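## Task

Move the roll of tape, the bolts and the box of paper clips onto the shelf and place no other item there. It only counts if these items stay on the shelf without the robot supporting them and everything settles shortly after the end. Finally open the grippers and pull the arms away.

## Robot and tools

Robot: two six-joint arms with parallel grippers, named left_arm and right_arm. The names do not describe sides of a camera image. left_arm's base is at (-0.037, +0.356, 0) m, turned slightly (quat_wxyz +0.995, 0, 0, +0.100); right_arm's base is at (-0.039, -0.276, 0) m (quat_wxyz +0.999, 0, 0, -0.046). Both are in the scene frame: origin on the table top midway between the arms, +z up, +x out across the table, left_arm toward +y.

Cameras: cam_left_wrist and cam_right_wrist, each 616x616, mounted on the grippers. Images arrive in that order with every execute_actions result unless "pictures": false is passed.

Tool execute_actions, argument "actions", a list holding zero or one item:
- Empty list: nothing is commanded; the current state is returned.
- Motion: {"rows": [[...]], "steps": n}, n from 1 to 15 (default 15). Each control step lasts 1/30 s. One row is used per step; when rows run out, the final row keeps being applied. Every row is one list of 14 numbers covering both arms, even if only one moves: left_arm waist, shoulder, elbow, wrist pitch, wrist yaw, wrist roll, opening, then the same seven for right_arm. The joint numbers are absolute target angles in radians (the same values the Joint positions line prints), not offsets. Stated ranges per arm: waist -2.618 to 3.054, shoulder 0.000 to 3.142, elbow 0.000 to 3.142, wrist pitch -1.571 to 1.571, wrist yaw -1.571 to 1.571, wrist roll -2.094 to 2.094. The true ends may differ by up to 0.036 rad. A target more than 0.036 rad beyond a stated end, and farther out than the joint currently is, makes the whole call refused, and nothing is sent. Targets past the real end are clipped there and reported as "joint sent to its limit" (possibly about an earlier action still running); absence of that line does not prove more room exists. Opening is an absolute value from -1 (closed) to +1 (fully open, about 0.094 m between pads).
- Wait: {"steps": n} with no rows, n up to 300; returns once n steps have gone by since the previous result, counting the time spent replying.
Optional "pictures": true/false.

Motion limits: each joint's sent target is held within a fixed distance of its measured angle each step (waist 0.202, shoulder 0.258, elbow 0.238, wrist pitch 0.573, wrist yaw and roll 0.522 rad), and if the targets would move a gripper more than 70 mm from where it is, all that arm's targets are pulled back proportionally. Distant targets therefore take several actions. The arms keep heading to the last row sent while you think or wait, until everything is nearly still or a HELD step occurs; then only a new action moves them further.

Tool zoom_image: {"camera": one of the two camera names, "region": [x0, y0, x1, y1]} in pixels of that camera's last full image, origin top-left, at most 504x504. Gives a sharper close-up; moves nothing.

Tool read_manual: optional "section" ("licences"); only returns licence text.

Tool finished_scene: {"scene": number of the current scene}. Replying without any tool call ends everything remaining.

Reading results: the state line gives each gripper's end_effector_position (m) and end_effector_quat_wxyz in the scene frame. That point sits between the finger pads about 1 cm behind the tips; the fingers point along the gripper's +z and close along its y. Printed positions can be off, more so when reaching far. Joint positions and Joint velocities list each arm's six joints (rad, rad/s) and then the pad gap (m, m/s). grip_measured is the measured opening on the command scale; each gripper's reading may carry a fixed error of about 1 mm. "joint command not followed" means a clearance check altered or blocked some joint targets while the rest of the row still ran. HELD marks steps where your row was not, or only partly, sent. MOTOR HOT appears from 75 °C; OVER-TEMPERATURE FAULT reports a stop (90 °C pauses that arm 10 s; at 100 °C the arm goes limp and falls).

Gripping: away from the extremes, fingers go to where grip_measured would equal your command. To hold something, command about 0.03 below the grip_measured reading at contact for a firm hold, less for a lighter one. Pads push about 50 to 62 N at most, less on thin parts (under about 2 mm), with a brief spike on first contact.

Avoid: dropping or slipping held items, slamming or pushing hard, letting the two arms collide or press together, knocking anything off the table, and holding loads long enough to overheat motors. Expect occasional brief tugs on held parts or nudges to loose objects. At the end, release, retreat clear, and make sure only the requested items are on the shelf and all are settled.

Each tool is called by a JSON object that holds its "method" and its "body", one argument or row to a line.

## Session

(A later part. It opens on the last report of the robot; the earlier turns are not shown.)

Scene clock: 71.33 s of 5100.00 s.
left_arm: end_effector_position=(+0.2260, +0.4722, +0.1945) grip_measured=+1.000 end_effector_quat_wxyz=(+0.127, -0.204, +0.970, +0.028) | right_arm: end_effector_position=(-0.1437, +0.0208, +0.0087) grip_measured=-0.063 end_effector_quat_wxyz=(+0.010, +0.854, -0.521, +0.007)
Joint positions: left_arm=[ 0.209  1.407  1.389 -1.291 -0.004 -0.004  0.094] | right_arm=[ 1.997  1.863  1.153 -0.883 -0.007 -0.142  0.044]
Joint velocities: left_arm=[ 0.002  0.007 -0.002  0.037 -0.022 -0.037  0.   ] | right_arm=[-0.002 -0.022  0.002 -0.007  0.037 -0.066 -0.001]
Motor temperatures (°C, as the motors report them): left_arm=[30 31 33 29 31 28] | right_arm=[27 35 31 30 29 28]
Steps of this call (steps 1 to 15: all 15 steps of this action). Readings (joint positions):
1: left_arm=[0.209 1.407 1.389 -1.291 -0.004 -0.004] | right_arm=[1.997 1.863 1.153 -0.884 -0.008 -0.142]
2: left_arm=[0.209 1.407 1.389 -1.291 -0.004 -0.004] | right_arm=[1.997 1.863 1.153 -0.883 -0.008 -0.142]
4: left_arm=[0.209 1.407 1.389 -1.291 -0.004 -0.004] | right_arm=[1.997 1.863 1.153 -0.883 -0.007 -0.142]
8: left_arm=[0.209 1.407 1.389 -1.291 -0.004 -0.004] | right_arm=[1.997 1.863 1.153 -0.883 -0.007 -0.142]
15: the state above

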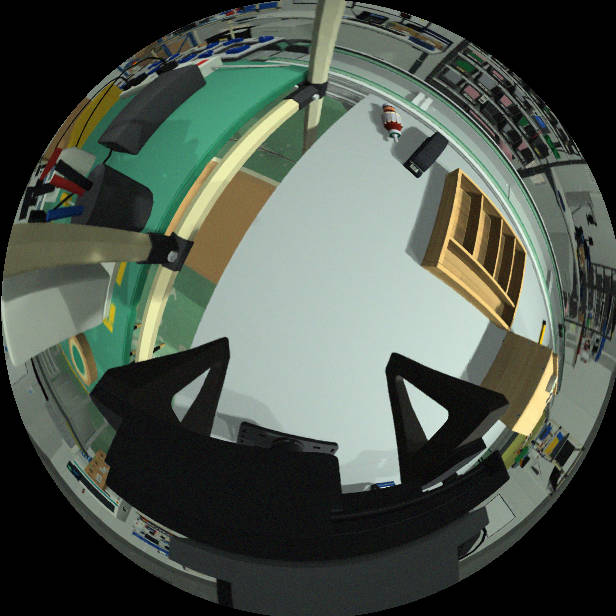

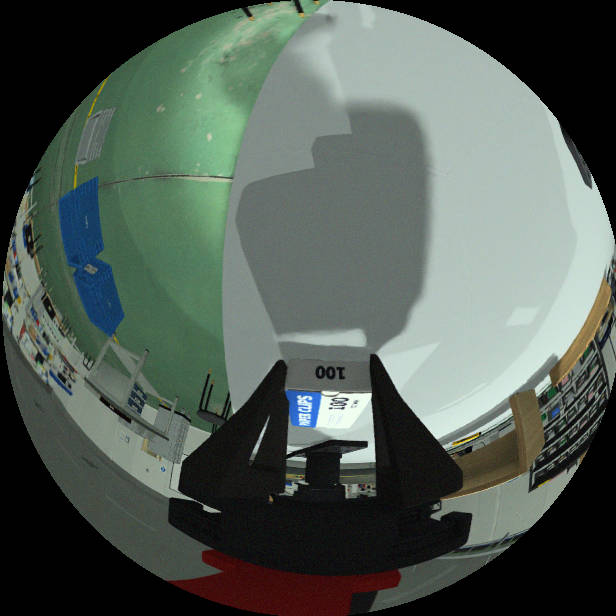

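{"method": "execute_actions", "body": {
  "actions": [
    {"rows":[[0.2,1.4,1.4,-1.3,0,0,1,2.0,1.45,1.6,-1.5,0,0,-0.105]],"steps":15}
  ]
}}

{"method": "execute_actions", "body": {
  "actions": [
    {"rows":[[0.2,1.4,1.4,-1.3,0,0,1,1.2,1.5,1.95,-1.5,0,0,-0.105]],"steps":15}
  ],
  "pictures": false
}}

{"method": "execute_actions", "body": {
  "actions": [
    {"rows":[[0.2,1.4,1.4,-1.3,0,0,1,0.05,1.6,2.0,-1.5,0,0,-0.105]],"steps":15}
  ],
  "pictures": false
}}

{"method": "execute_actions", "body": {
  "actions": [
    {"steps":12}
  ],
  "pictures": false
}}

{"method": "execute_actions", "body": {
  "actions": [
    {"rows":[[0.2,1.4,1.4,-1.3,0,0,1,0.05,1.8,2.25,-1.5,0,0,-0.105]],"steps":12}
  ],
  "pictures": false
}}

{"method": "execute_actions", "body": {
  "actions": [
    {"rows":[[0.2,1.4,1.4,-1.3,0,0,1,0.05,2.03,2.3,-1.5,0,0,-0.105]],"steps":15}
  ],
  "pictures": false
}}

{"method": "execute_actions", "body": {
  "actions": [
    {"rows":[[0.2,1.4,1.4,-1.3,0,0,1,0.05,2.07,2.29,-1.5,0,0,-0.105],[0.2,1.4,1.4,-1.3,0,0,1,0.05,2.07,2.29,-1.5,0,0,-0.105],[0.2,1.4,1.4,-1.3,0,0,1,0.05,2.07,2.29,-1.5,0,0,-0.105],[0.2,1.4,1.4,-1.3,0,0,1,0.05,2.07,2.29,-1.5,0,0,-0.105],[0.2,1.4,1.4,-1.3,0,0,1,0.05,2.1,2.285,-1.5,0,0,-0.105],[0.2,1.4,1.4,-1.3,0,0,1,0.05,2.1,2.285,-1.5,0,0,-0.105],[0.2,1.4,1.4,-1.3,0,0,1,0.05,2.1,2.285,-1.5,0,0,-0.105],[0.2,1.4,1.4,-1.3,0,0,1,0.05,2.1,2.285,-1.5,0,0,-0.105],[0.2,1.4,1.4,-1.3,0,0,1,0.05,2.13,2.28,-1.47,0,0,-0.105]],"steps":15}
  ]
}}

Scene clock: 74.80 s of 5100.00 s.
left_arm: end_effector_position=(+0.2260, +0.4722, +0.1945) grip_measured=+1.000 end_effector_quat_wxyz=(+0.127, -0.204, +0.970, +0.028) | right_arm: end_effector_position=(-0.1376, +0.0031, +0.2492) grip_measured=-0.063 end_effector_quat_wxyz=(-0.100, +0.809, -0.561, -0.142)
Joint positions: left_arm=[ 0.209  1.407  1.389 -1.291 -0.004 -0.004  0.094] | right_arm=[ 1.997  1.423  1.603 -1.402 -0.007 -0.024  0.044]
Joint velocities: left_arm=[-0.012 -0.012 -0.002 -0.022 -0.037  0.007  0.   ] | right_arm=[ 0.007 -0.3    0.11  -0.535 -0.051  0.095 -0.001]
Motor temperatures (°C, as the motors report them): left_arm=[30 30 33 29 31 28] | right_arm=[27 35 31 30 29 28]
Steps of this call (steps 1 to 15: the robot went on to your last target; steps 16 to 89: nothing new was sent; steps 90 to 104: all 15 steps of this action). Readings (joint positions):
90: left_arm=[0.209 1.407 1.389 -1.291 -0.004 -0.004] | right_arm=[1.997 1.855 1.167 -0.920 -0.007 -0.132]
91: left_arm=[0.209 1.407 1.389 -1.291 -0.004 -0.004] | right_arm=[1.997 1.839 1.187 -0.980 -0.007 -0.121]
93: left_arm=[0.209 1.407 1.389 -1.291 -0.004 -0.004] | right_arm=[1.997 1.776 1.238 -1.085 -0.007 -0.101]
97: left_arm=[0.209 1.407 1.389 -1.291 -0.004 -0.004] | right_arm=[1.997 1.621 1.379 -1.225 -0.007 -0.071]
104: the state above

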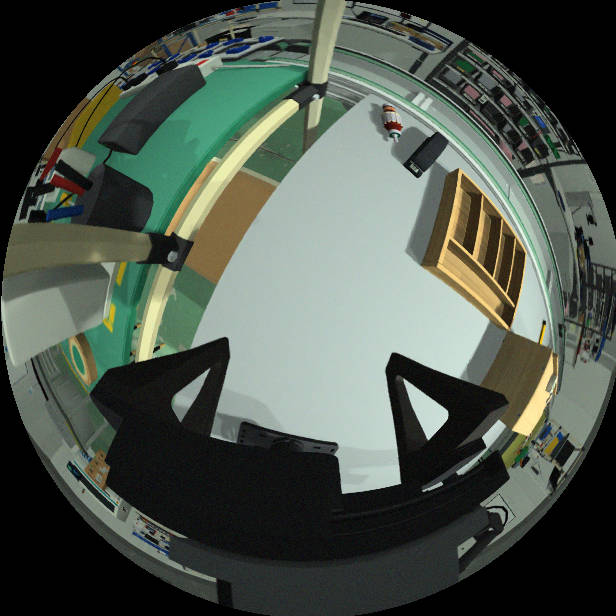

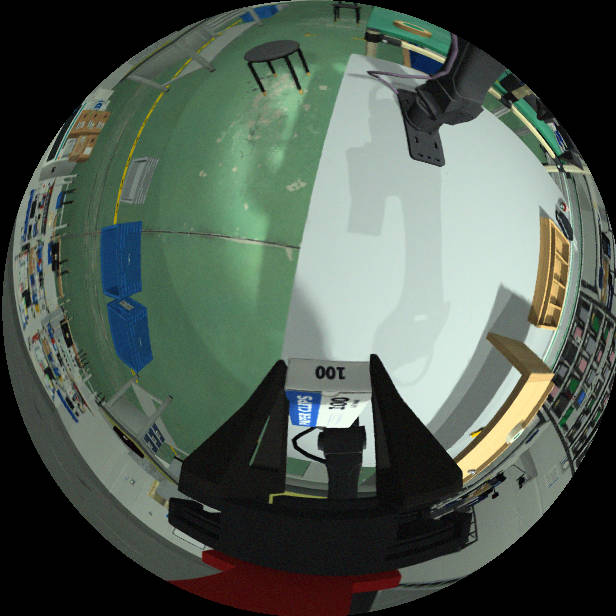

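Scene clock: 75.30 s of 5100.00 s.
left_arm: end_effector_position=(+0.2260, +0.4722, +0.1945) grip_measured=+1.000 end_effector_quat_wxyz=(+0.127, -0.204, +0.970, +0.028) | right_arm: end_effector_position=(+0.1107, +0.0122, +0.3206) grip_measured=-0.063 end_effector_quat_wxyz=(+0.221, -0.505, +0.825, +0.126)
Joint positions: left_arm=[ 0.209  1.407  1.389 -1.291 -0.004 -0.004  0.094] | right_arm=[ 1.191  1.509  1.93  -1.478  0.014 -0.005  0.044]
Joint velocities: left_arm=[-0.007 -0.002 -0.002 -0.037  0.022 -0.007  0.   ] | right_arm=[ 0.046 -0.012 -0.017 -0.066 -0.037  0.007  0.001]
Motor temperatures (°C, as the motors report them): left_arm=[30 30 33 29 31 28] | right_arm=[27 35 31 30 29 28]
Steps of this call (steps 1 to 15: all 15 steps of this action). Readings (joint positions):
1: left_arm=[0.209 1.407 1.389 -1.291 -0.004 -0.004] | right_arm=[1.967 1.432 1.647 -1.450 -0.025 -0.023]
2: left_arm=[0.209 1.407 1.389 -1.291 -0.004 -0.004] | right_arm=[1.911 1.458 1.715 -1.482 -0.030 -0.022]
4: left_arm=[0.209 1.407 1.389 -1.291 -0.004 -0.004] | right_arm=[1.775 1.499 1.840 -1.476 -0.028 -0.018]
8: left_arm=[0.209 1.407 1.389 -1.291 -0.004 -0.004] | right_arm=[1.471 1.507 1.928 -1.452 -0.018 -0.013]
15: the state above

Scene clock: 75.80 s of 5100.00 s.
left_arm: end_effector_position=(+0.2260, +0.4722, +0.1945) grip_measured=+1.000 end_effector_quat_wxyz=(+0.127, -0.204, +0.970, +0.028) | right_arm: end_effector_position=(+0.3112, -0.2595, +0.2965) grip_measured=-0.063 end_effector_quat_wxyz=(+0.216, -0.024, +0.976, +0.006)
Joint positions: left_arm=[ 0.209  1.407  1.389 -1.291 -0.004 -0.004  0.094] | right_arm=[ 0.136  1.628  1.975 -1.481 -0.003 -0.006  0.044]
Joint velocities: left_arm=[-0.007 -0.007 -0.007 -0.051  0.007 -0.007  0.   ] | right_arm=[-1.912 -0.002  0.007  0.037  0.168 -0.007  0.   ]
Motor temperatures (°C, as the motors report them): left_arm=[30 30 33 29 31 28] | right_arm=[27 35 31 30 29 28]
Steps of this call (steps 1 to 15: all 15 steps of this action). Readings (joint positions):
1: left_arm=[0.209 1.407 1.389 -1.291 -0.004 -0.004] | right_arm=[1.162 1.521 1.942 -1.491 -0.008 -0.007]
2: left_arm=[0.209 1.407 1.389 -1.291 -0.004 -0.004] | right_arm=[1.105 1.538 1.960 -1.497 -0.019 -0.007]
4: left_arm=[0.209 1.407 1.389 -1.291 -0.004 -0.004] | right_arm=[0.961 1.574 1.975 -1.485 -0.018 -0.007]
8: left_arm=[0.209 1.407 1.389 -1.291 -0.004 -0.004] | right_arm=[0.665 1.625 1.975 -1.481 -0.013 -0.006]
15: the state above

Scene clock: 76.20 s of 5100.00 s.
left_arm: end_effector_position=(+0.2260, +0.4722, +0.1945) grip_measured=+1.000 end_effector_quat_wxyz=(+0.127, -0.204, +0.970, +0.028) | right_arm: end_effector_position=(+0.3066, -0.2950, +0.2990) grip_measured=-0.063 end_effector_quat_wxyz=(+0.216, +0.025, +0.976, -0.012)
Joint positions: left_arm=[ 0.209  1.407  1.389 -1.291 -0.004 -0.004  0.094] | right_arm=[ 0.042  1.617  1.975 -1.492  0.012 -0.003  0.044]
Joint velocities: left_arm=[-0.002 -0.002 -0.022 -0.007  0.007 -0.007  0.   ] | right_arm=[ 0.027 -0.007 -0.007 -0.007  0.022 -0.11   0.   ]
Motor temperatures (°C, as the motors report them): left_arm=[30 30 33 29 31 28] | right_arm=[27 35 31 30 29 28]
Steps of this call (steps 1 to 12: the robot went on to your last target). Readings (joint positions):
1: left_arm=[0.209 1.407 1.389 -1.291 -0.004 -0.004] | right_arm=[0.081 1.628 1.975 -1.481 0.006 -0.005]
2: left_arm=[0.209 1.407 1.389 -1.291 -0.004 -0.004] | right_arm=[0.047 1.628 1.975 -1.481 0.015 -0.003]
4: left_arm=[0.209 1.407 1.389 -1.291 -0.004 -0.004] | right_arm=[0.030 1.625 1.975 -1.485 0.020 -0.003]
8: left_arm=[0.209 1.407 1.389 -1.291 -0.004 -0.004] | right_arm=[0.041 1.618 1.975 -1.490 0.013 -0.003]
12: the state above

Scene clock: 76.60 s of 5100.00 s.
left_arm: end_effector_position=(+0.2260, +0.4722, +0.1945) grip_measured=+1.000 end_effector_quat_wxyz=(+0.127, -0.204, +0.970, +0.028) | right_arm: end_effector_position=(+0.3604, -0.2977, +0.3086) grip_measured=-0.063 end_effector_quat_wxyz=(+0.242, +0.025, +0.970, -0.012)
Joint positions: left_arm=[ 0.209  1.407  1.389 -1.291 -0.004 -0.004  0.094] | right_arm=[ 0.042  1.808  2.218 -1.491  0.011 -0.003  0.044]
Joint velocities: left_arm=[-0.012 -0.017  0.002 -0.022  0.007  0.037  0.   ] | right_arm=[-0.022  0.007 -0.012 -0.022  0.066  0.037 -0.001]
Motor temperatures (°C, as the motors report them): left_arm=[30 30 33 29 31 28] | right_arm=[27 35 31 30 29 28]
Steps of this call (steps 1 to 12: all 12 steps of this action). Readings (joint positions):
1: left_arm=[0.209 1.407 1.389 -1.291 -0.004 -0.004] | right_arm=[0.042 1.649 2.025 -1.527 0.012 -0.003]
2: left_arm=[0.209 1.407 1.389 -1.291 -0.004 -0.004] | right_arm=[0.042 1.695 2.107 -1.544 0.012 -0.003]
4: left_arm=[0.209 1.407 1.389 -1.291 -0.004 -0.004] | right_arm=[0.042 1.763 2.201 -1.504 0.012 -0.003]
8: left_arm=[0.209 1.407 1.389 -1.291 -0.004 -0.004] | right_arm=[0.042 1.805 2.218 -1.488 0.011 -0.003]
12: the state above

Scene clock: 77.10 s of 5100.00 s.
left_arm: end_effector_position=(+0.2260, +0.4722, +0.1945) grip_measured=+1.000 end_effector_quat_wxyz=(+0.127, -0.204, +0.970, +0.028) | right_arm: end_effector_position=(+0.4048, -0.2999, +0.2343) grip_measured=-0.063 end_effector_quat_wxyz=(+0.160, +0.025, +0.987, -0.010)
Joint positions: left_arm=[ 0.209  1.407  1.389 -1.291 -0.004 -0.004  0.094] | right_arm=[ 0.042  2.052  2.295 -1.492  0.011 -0.003  0.044]
Joint velocities: left_arm=[-0.012 -0.012 -0.007 -0.051 -0.051  0.007  0.   ] | right_arm=[-0.007 -0.183  0.007 -0.022  0.007 -0.037  0.   ]
Motor temperatures (°C, as the motors report them): left_arm=[30 30 33 29 31 28] | right_arm=[27 35 32 30 29 28]
Steps of this call (steps 1 to 15: all 15 steps of this action). Readings (joint positions):
1: left_arm=[0.209 1.407 1.389 -1.291 -0.004 -0.004] | right_arm=[0.042 1.831 2.240 -1.505 0.011 -0.003]
2: left_arm=[0.209 1.407 1.389 -1.291 -0.004 -0.004] | right_arm=[0.042 1.864 2.271 -1.510 0.011 -0.003]
4: left_arm=[0.209 1.407 1.389 -1.291 -0.004 -0.004] | right_arm=[0.042 1.938 2.295 -1.492 0.011 -0.003]
8: left_arm=[0.209 1.407 1.389 -1.291 -0.004 -0.004] | right_arm=[0.042 2.060 2.295 -1.489 0.011 -0.003]
15: the state above

Scene clock: 77.60 s of 5100.00 s.
left_arm: end_effector_position=(+0.2260, +0.4722, +0.1945) grip_measured=+1.000 end_effector_quat_wxyz=(+0.127, -0.204, +0.970, +0.028) | right_arm: end_effector_position=(+0.4149, -0.3004, +0.2016) grip_measured=-0.063 end_effector_quat_wxyz=(+0.127, +0.025, +0.992, -0.009)
Joint positions: left_arm=[ 0.209  1.407  1.389 -1.291 -0.004 -0.004  0.094] | right_arm=[ 0.042  2.13   2.295 -1.482  0.011 -0.003  0.044]
Joint velocities: left_arm=[-0.012 -0.017 -0.012 -0.022  0.022  0.066  0.   ] | right_arm=[-0.012 -0.012  0.002  0.022 -0.022 -0.007  0.001]
Motor temperatures (°C, as the motors report them): left_arm=[30 30 33 29 31 28] | right_arm=[27 35 31 30 29 28]
Steps of this call (steps 1 to 15: all 15 steps of this action). Readings (joint positions):
1: left_arm=[0.209 1.407 1.389 -1.291 -0.004 -0.004] | right_arm=[0.042 2.049 2.295 -1.493 0.011 -0.003]
2: left_arm=[0.209 1.407 1.389 -1.291 -0.004 -0.004] | right_arm=[0.042 2.049 2.295 -1.493 0.011 -0.003]
4: left_arm=[0.209 1.407 1.389 -1.291 -0.004 -0.004] | right_arm=[0.042 2.054 2.295 -1.493 0.011 -0.003]
8: left_arm=[0.209 1.407 1.389 -1.291 -0.004 -0.004] | right_arm=[0.042 2.082 2.295 -1.494 0.011 -0.003]
15: the state above

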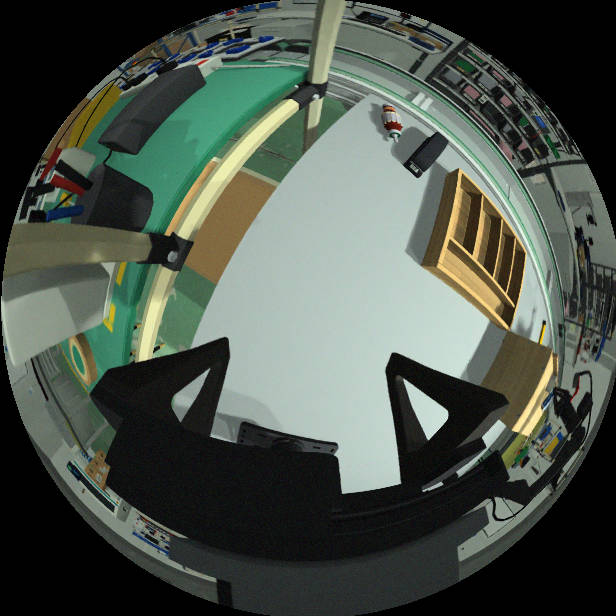

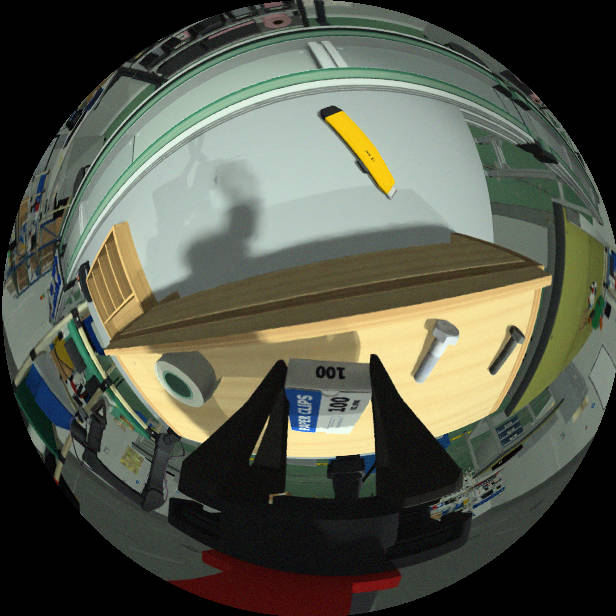

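{"method": "execute_actions", "body": {
  "actions": [
    {"rows":[[0.2,1.4,1.4,-1.3,0,0,1,0.05,2.15,2.28,-1.45,0,0,-0.105],[0.2,1.4,1.4,-1.3,0,0,1,0.05,2.15,2.28,-1.45,0,0,-0.105],[0.2,1.4,1.4,-1.3,0,0,1,0.05,2.15,2.28,-1.45,0,0,-0.105],[0.2,1.4,1.4,-1.3,0,0,1,0.05,2.15,2.28,-1.45,0,0,-0.105],[0.2,1.4,1.4,-1.3,0,0,1,0.05,2.15,2.28,-1.45,0,0,-0.105],[0.2,1.4,1.4,-1.3,0,0,1,0.05,2.15,2.28,-1.45,0,0,-0.105],[0.2,1.4,1.4,-1.3,0,0,1,0.05,2.15,2.28,-1.45,0,0,-0.105],[0.2,1.4,1.4,-1.3,0,0,1,0.05,2.15,2.28,-1.45,0,0,-0.07],[0.2,1.4,1.4,-1.3,0,0,1,0.05,2.15,2.28,-1.45,0,0,-0.05],[0.2,1.4,1.4,-1.3,0,0,1,0.05,2.15,2.28,-1.45,0,0,-0.03],[0.2,1.4,1.4,-1.3,0,0,1,0.05,2.15,2.28,-1.45,0,0,0.0],[0.2,1.4,1.4,-1.3,0,0,1,0.05,2.15,2.28,-1.45,0,0,0.2],[0.2,1.4,1.4,-1.3,0,0,1,0.05,2.15,2.28,-1.45,0,0,0.7]],"steps":15}
  ],
  "pictures": false
}}

{"method": "execute_actions", "body": {
  "actions": [
    {"rows":[[0.2,1.4,1.4,-1.3,0,0,1,0.05,2.15,2.28,-1.45,0,0,1],[0.2,1.4,1.4,-1.3,0,0,1,0.05,2.15,2.28,-1.45,0,0,1],[0.2,1.4,1.4,-1.3,0,0,1,0.05,1.75,2.25,-1.5,0,0,1]],"steps":15}
  ],
  "pictures": false
}}

{"method": "execute_actions", "body": {
  "actions": [
    {"rows":[[0.2,1.4,1.4,-1.3,0,0,1,0.05,1.45,1.85,-1.5,0,0,1]],"steps":15}
  ]
}}

Scene clock: 80.43 s of 5100.00 s.
left_arm: end_effector_position=(+0.2260, +0.4722, +0.1945) grip_measured=+1.000 end_effector_quat_wxyz=(+0.127, -0.204, +0.970, +0.028) | right_arm: end_effector_position=(+0.4192, -0.3006, +0.1996) grip_measured=+0.675 end_effector_quat_wxyz=(+0.131, +0.025, +0.991, -0.009)
Joint positions: left_arm=[ 0.209  1.407  1.389 -1.291 -0.004 -0.004  0.094] | right_arm=[ 0.042  2.136  2.295 -1.466  0.01  -0.003  0.079]
Joint velocities: left_arm=[ 0.002 -0.017  0.012 -0.022 -0.066 -0.051  0.   ] | right_arm=[-0.012  0.037 -0.007  0.051 -0.037 -0.007  0.046]
Motor temperatures (°C, as the motors report them): left_arm=[30 30 33 29 31 28] | right_arm=[27 35 31 30 29 28]
Steps of this call (steps 1 to 15: the robot went on to your last target; steps 16 to 70: nothing new was sent; steps 71 to 85: all 15 steps of this action). Readings (joint positions):
71: left_arm=[0.209 1.407 1.389 -1.291 -0.004 -0.004] | right_arm=[0.042 2.130 2.295 -1.481 0.011 -0.003]
72: left_arm=[0.209 1.407 1.389 -1.291 -0.004 -0.004] | right_arm=[0.042 2.130 2.295 -1.480 0.011 -0.003]
74: left_arm=[0.209 1.407 1.389 -1.291 -0.004 -0.004] | right_arm=[0.042 2.130 2.295 -1.479 0.011 -0.003]
78: left_arm=[0.209 1.407 1.389 -1.291 -0.004 -0.004] | right_arm=[0.042 2.130 2.295 -1.478 0.011 -0.003]
85: the state above

Scene clock: 80.93 s of 5100.00 s.
left_arm: end_effector_position=(+0.2260, +0.4722, +0.1945) grip_measured=+1.000 end_effector_quat_wxyz=(+0.127, -0.204, +0.970, +0.028) | right_arm: end_effector_position=(+0.3410, -0.2965, +0.3636) grip_measured=+1.000 end_effector_quat_wxyz=(+0.320, +0.025, +0.947, -0.014)
Joint positions: left_arm=[ 0.209  1.407  1.389 -1.291 -0.004 -0.004  0.094] | right_arm=[ 0.042  1.699  2.259 -1.479  0.01  -0.003  0.094]
Joint velocities: left_arm=[-0.027 -0.002  0.007  0.037  0.037 -0.007  0.   ] | right_arm=[ 0.022 -0.198  0.071  0.066  0.022 -0.022  0.   ]
Motor temperatures (°C, as the motors report them): left_arm=[30 30 33 29 31 28] | right_arm=[27 35 31 30 29 28]
Steps of this call (steps 1 to 15: all 15 steps of this action). Readings (joint positions):
1: left_arm=[0.209 1.407 1.389 -1.291 -0.004 -0.004] | right_arm=[0.042 2.138 2.295 -1.465 0.010 -0.003]
2: left_arm=[0.209 1.407 1.389 -1.291 -0.004 -0.004] | right_arm=[0.042 2.140 2.295 -1.464 0.010 -0.003]
4: left_arm=[0.209 1.407 1.389 -1.291 -0.004 -0.004] | right_arm=[0.042 2.099 2.263 -1.461 0.010 -0.003]
8: left_arm=[0.209 1.407 1.389 -1.291 -0.004 -0.004] | right_arm=[0.042 1.947 2.247 -1.476 0.010 -0.003]
15: the state above

Scene clock: 81.43 s of 5100.00 s.
left_arm: end_effector_position=(+0.2260, +0.4722, +0.1945) grip_measured=+1.000 end_effector_quat_wxyz=(+0.127, -0.204, +0.970, +0.028) | right_arm: end_effector_position=(+0.2622, -0.2925, +0.3156) grip_measured=+1.000 end_effector_quat_wxyz=(+0.239, +0.025, +0.971, -0.011)
Joint positions: left_arm=[ 0.209  1.407  1.389 -1.291 -0.004 -0.004  0.094] | right_arm=[ 0.042  1.446  1.868 -1.51   0.01  -0.003  0.094]
Joint velocities: left_arm=[ 0.002  0.012 -0.002 -0.051 -0.022  0.037  0.   ] | right_arm=[ 0.002 -0.012 -0.012  0.051 -0.037 -0.066  0.   ]
Motor temperatures (°C, as the motors report them): left_arm=[30 30 33 29 31 28] | right_arm=[27 35 31 30 29 28]
Steps of this call (steps 1 to 15: all 15 steps of this action). Readings (joint positions):
1: left_arm=[0.209 1.407 1.389 -1.291 -0.004 -0.004] | right_arm=[0.042 1.653 2.201 -1.446 0.010 -0.003]
2: left_arm=[0.209 1.407 1.389 -1.291 -0.004 -0.004] | right_arm=[0.042 1.595 2.108 -1.434 0.010 -0.003]
4: left_arm=[0.209 1.407 1.389 -1.291 -0.004 -0.004] | right_arm=[0.042 1.489 1.957 -1.464 0.010 -0.003]
8: left_arm=[0.209 1.407 1.389 -1.291 -0.004 -0.004] | right_arm=[0.042 1.438 1.881 -1.514 0.010 -0.003]
15: the state above

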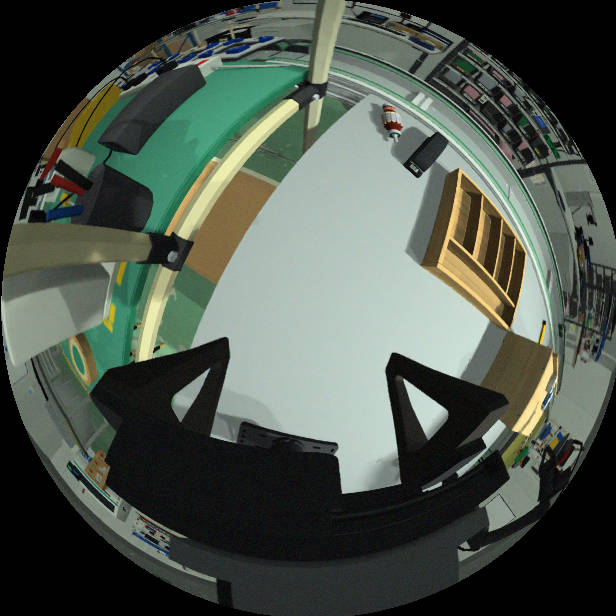

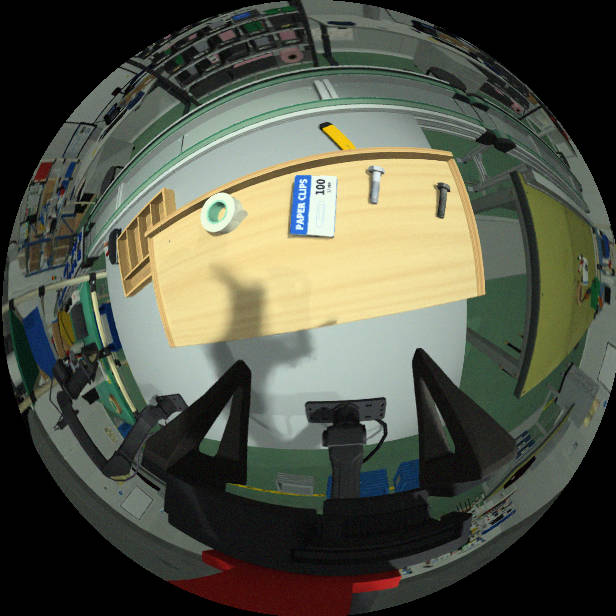

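{"method": "finished_scene", "body": {
  "scene": 2
}}

The scene is finished: the task was done.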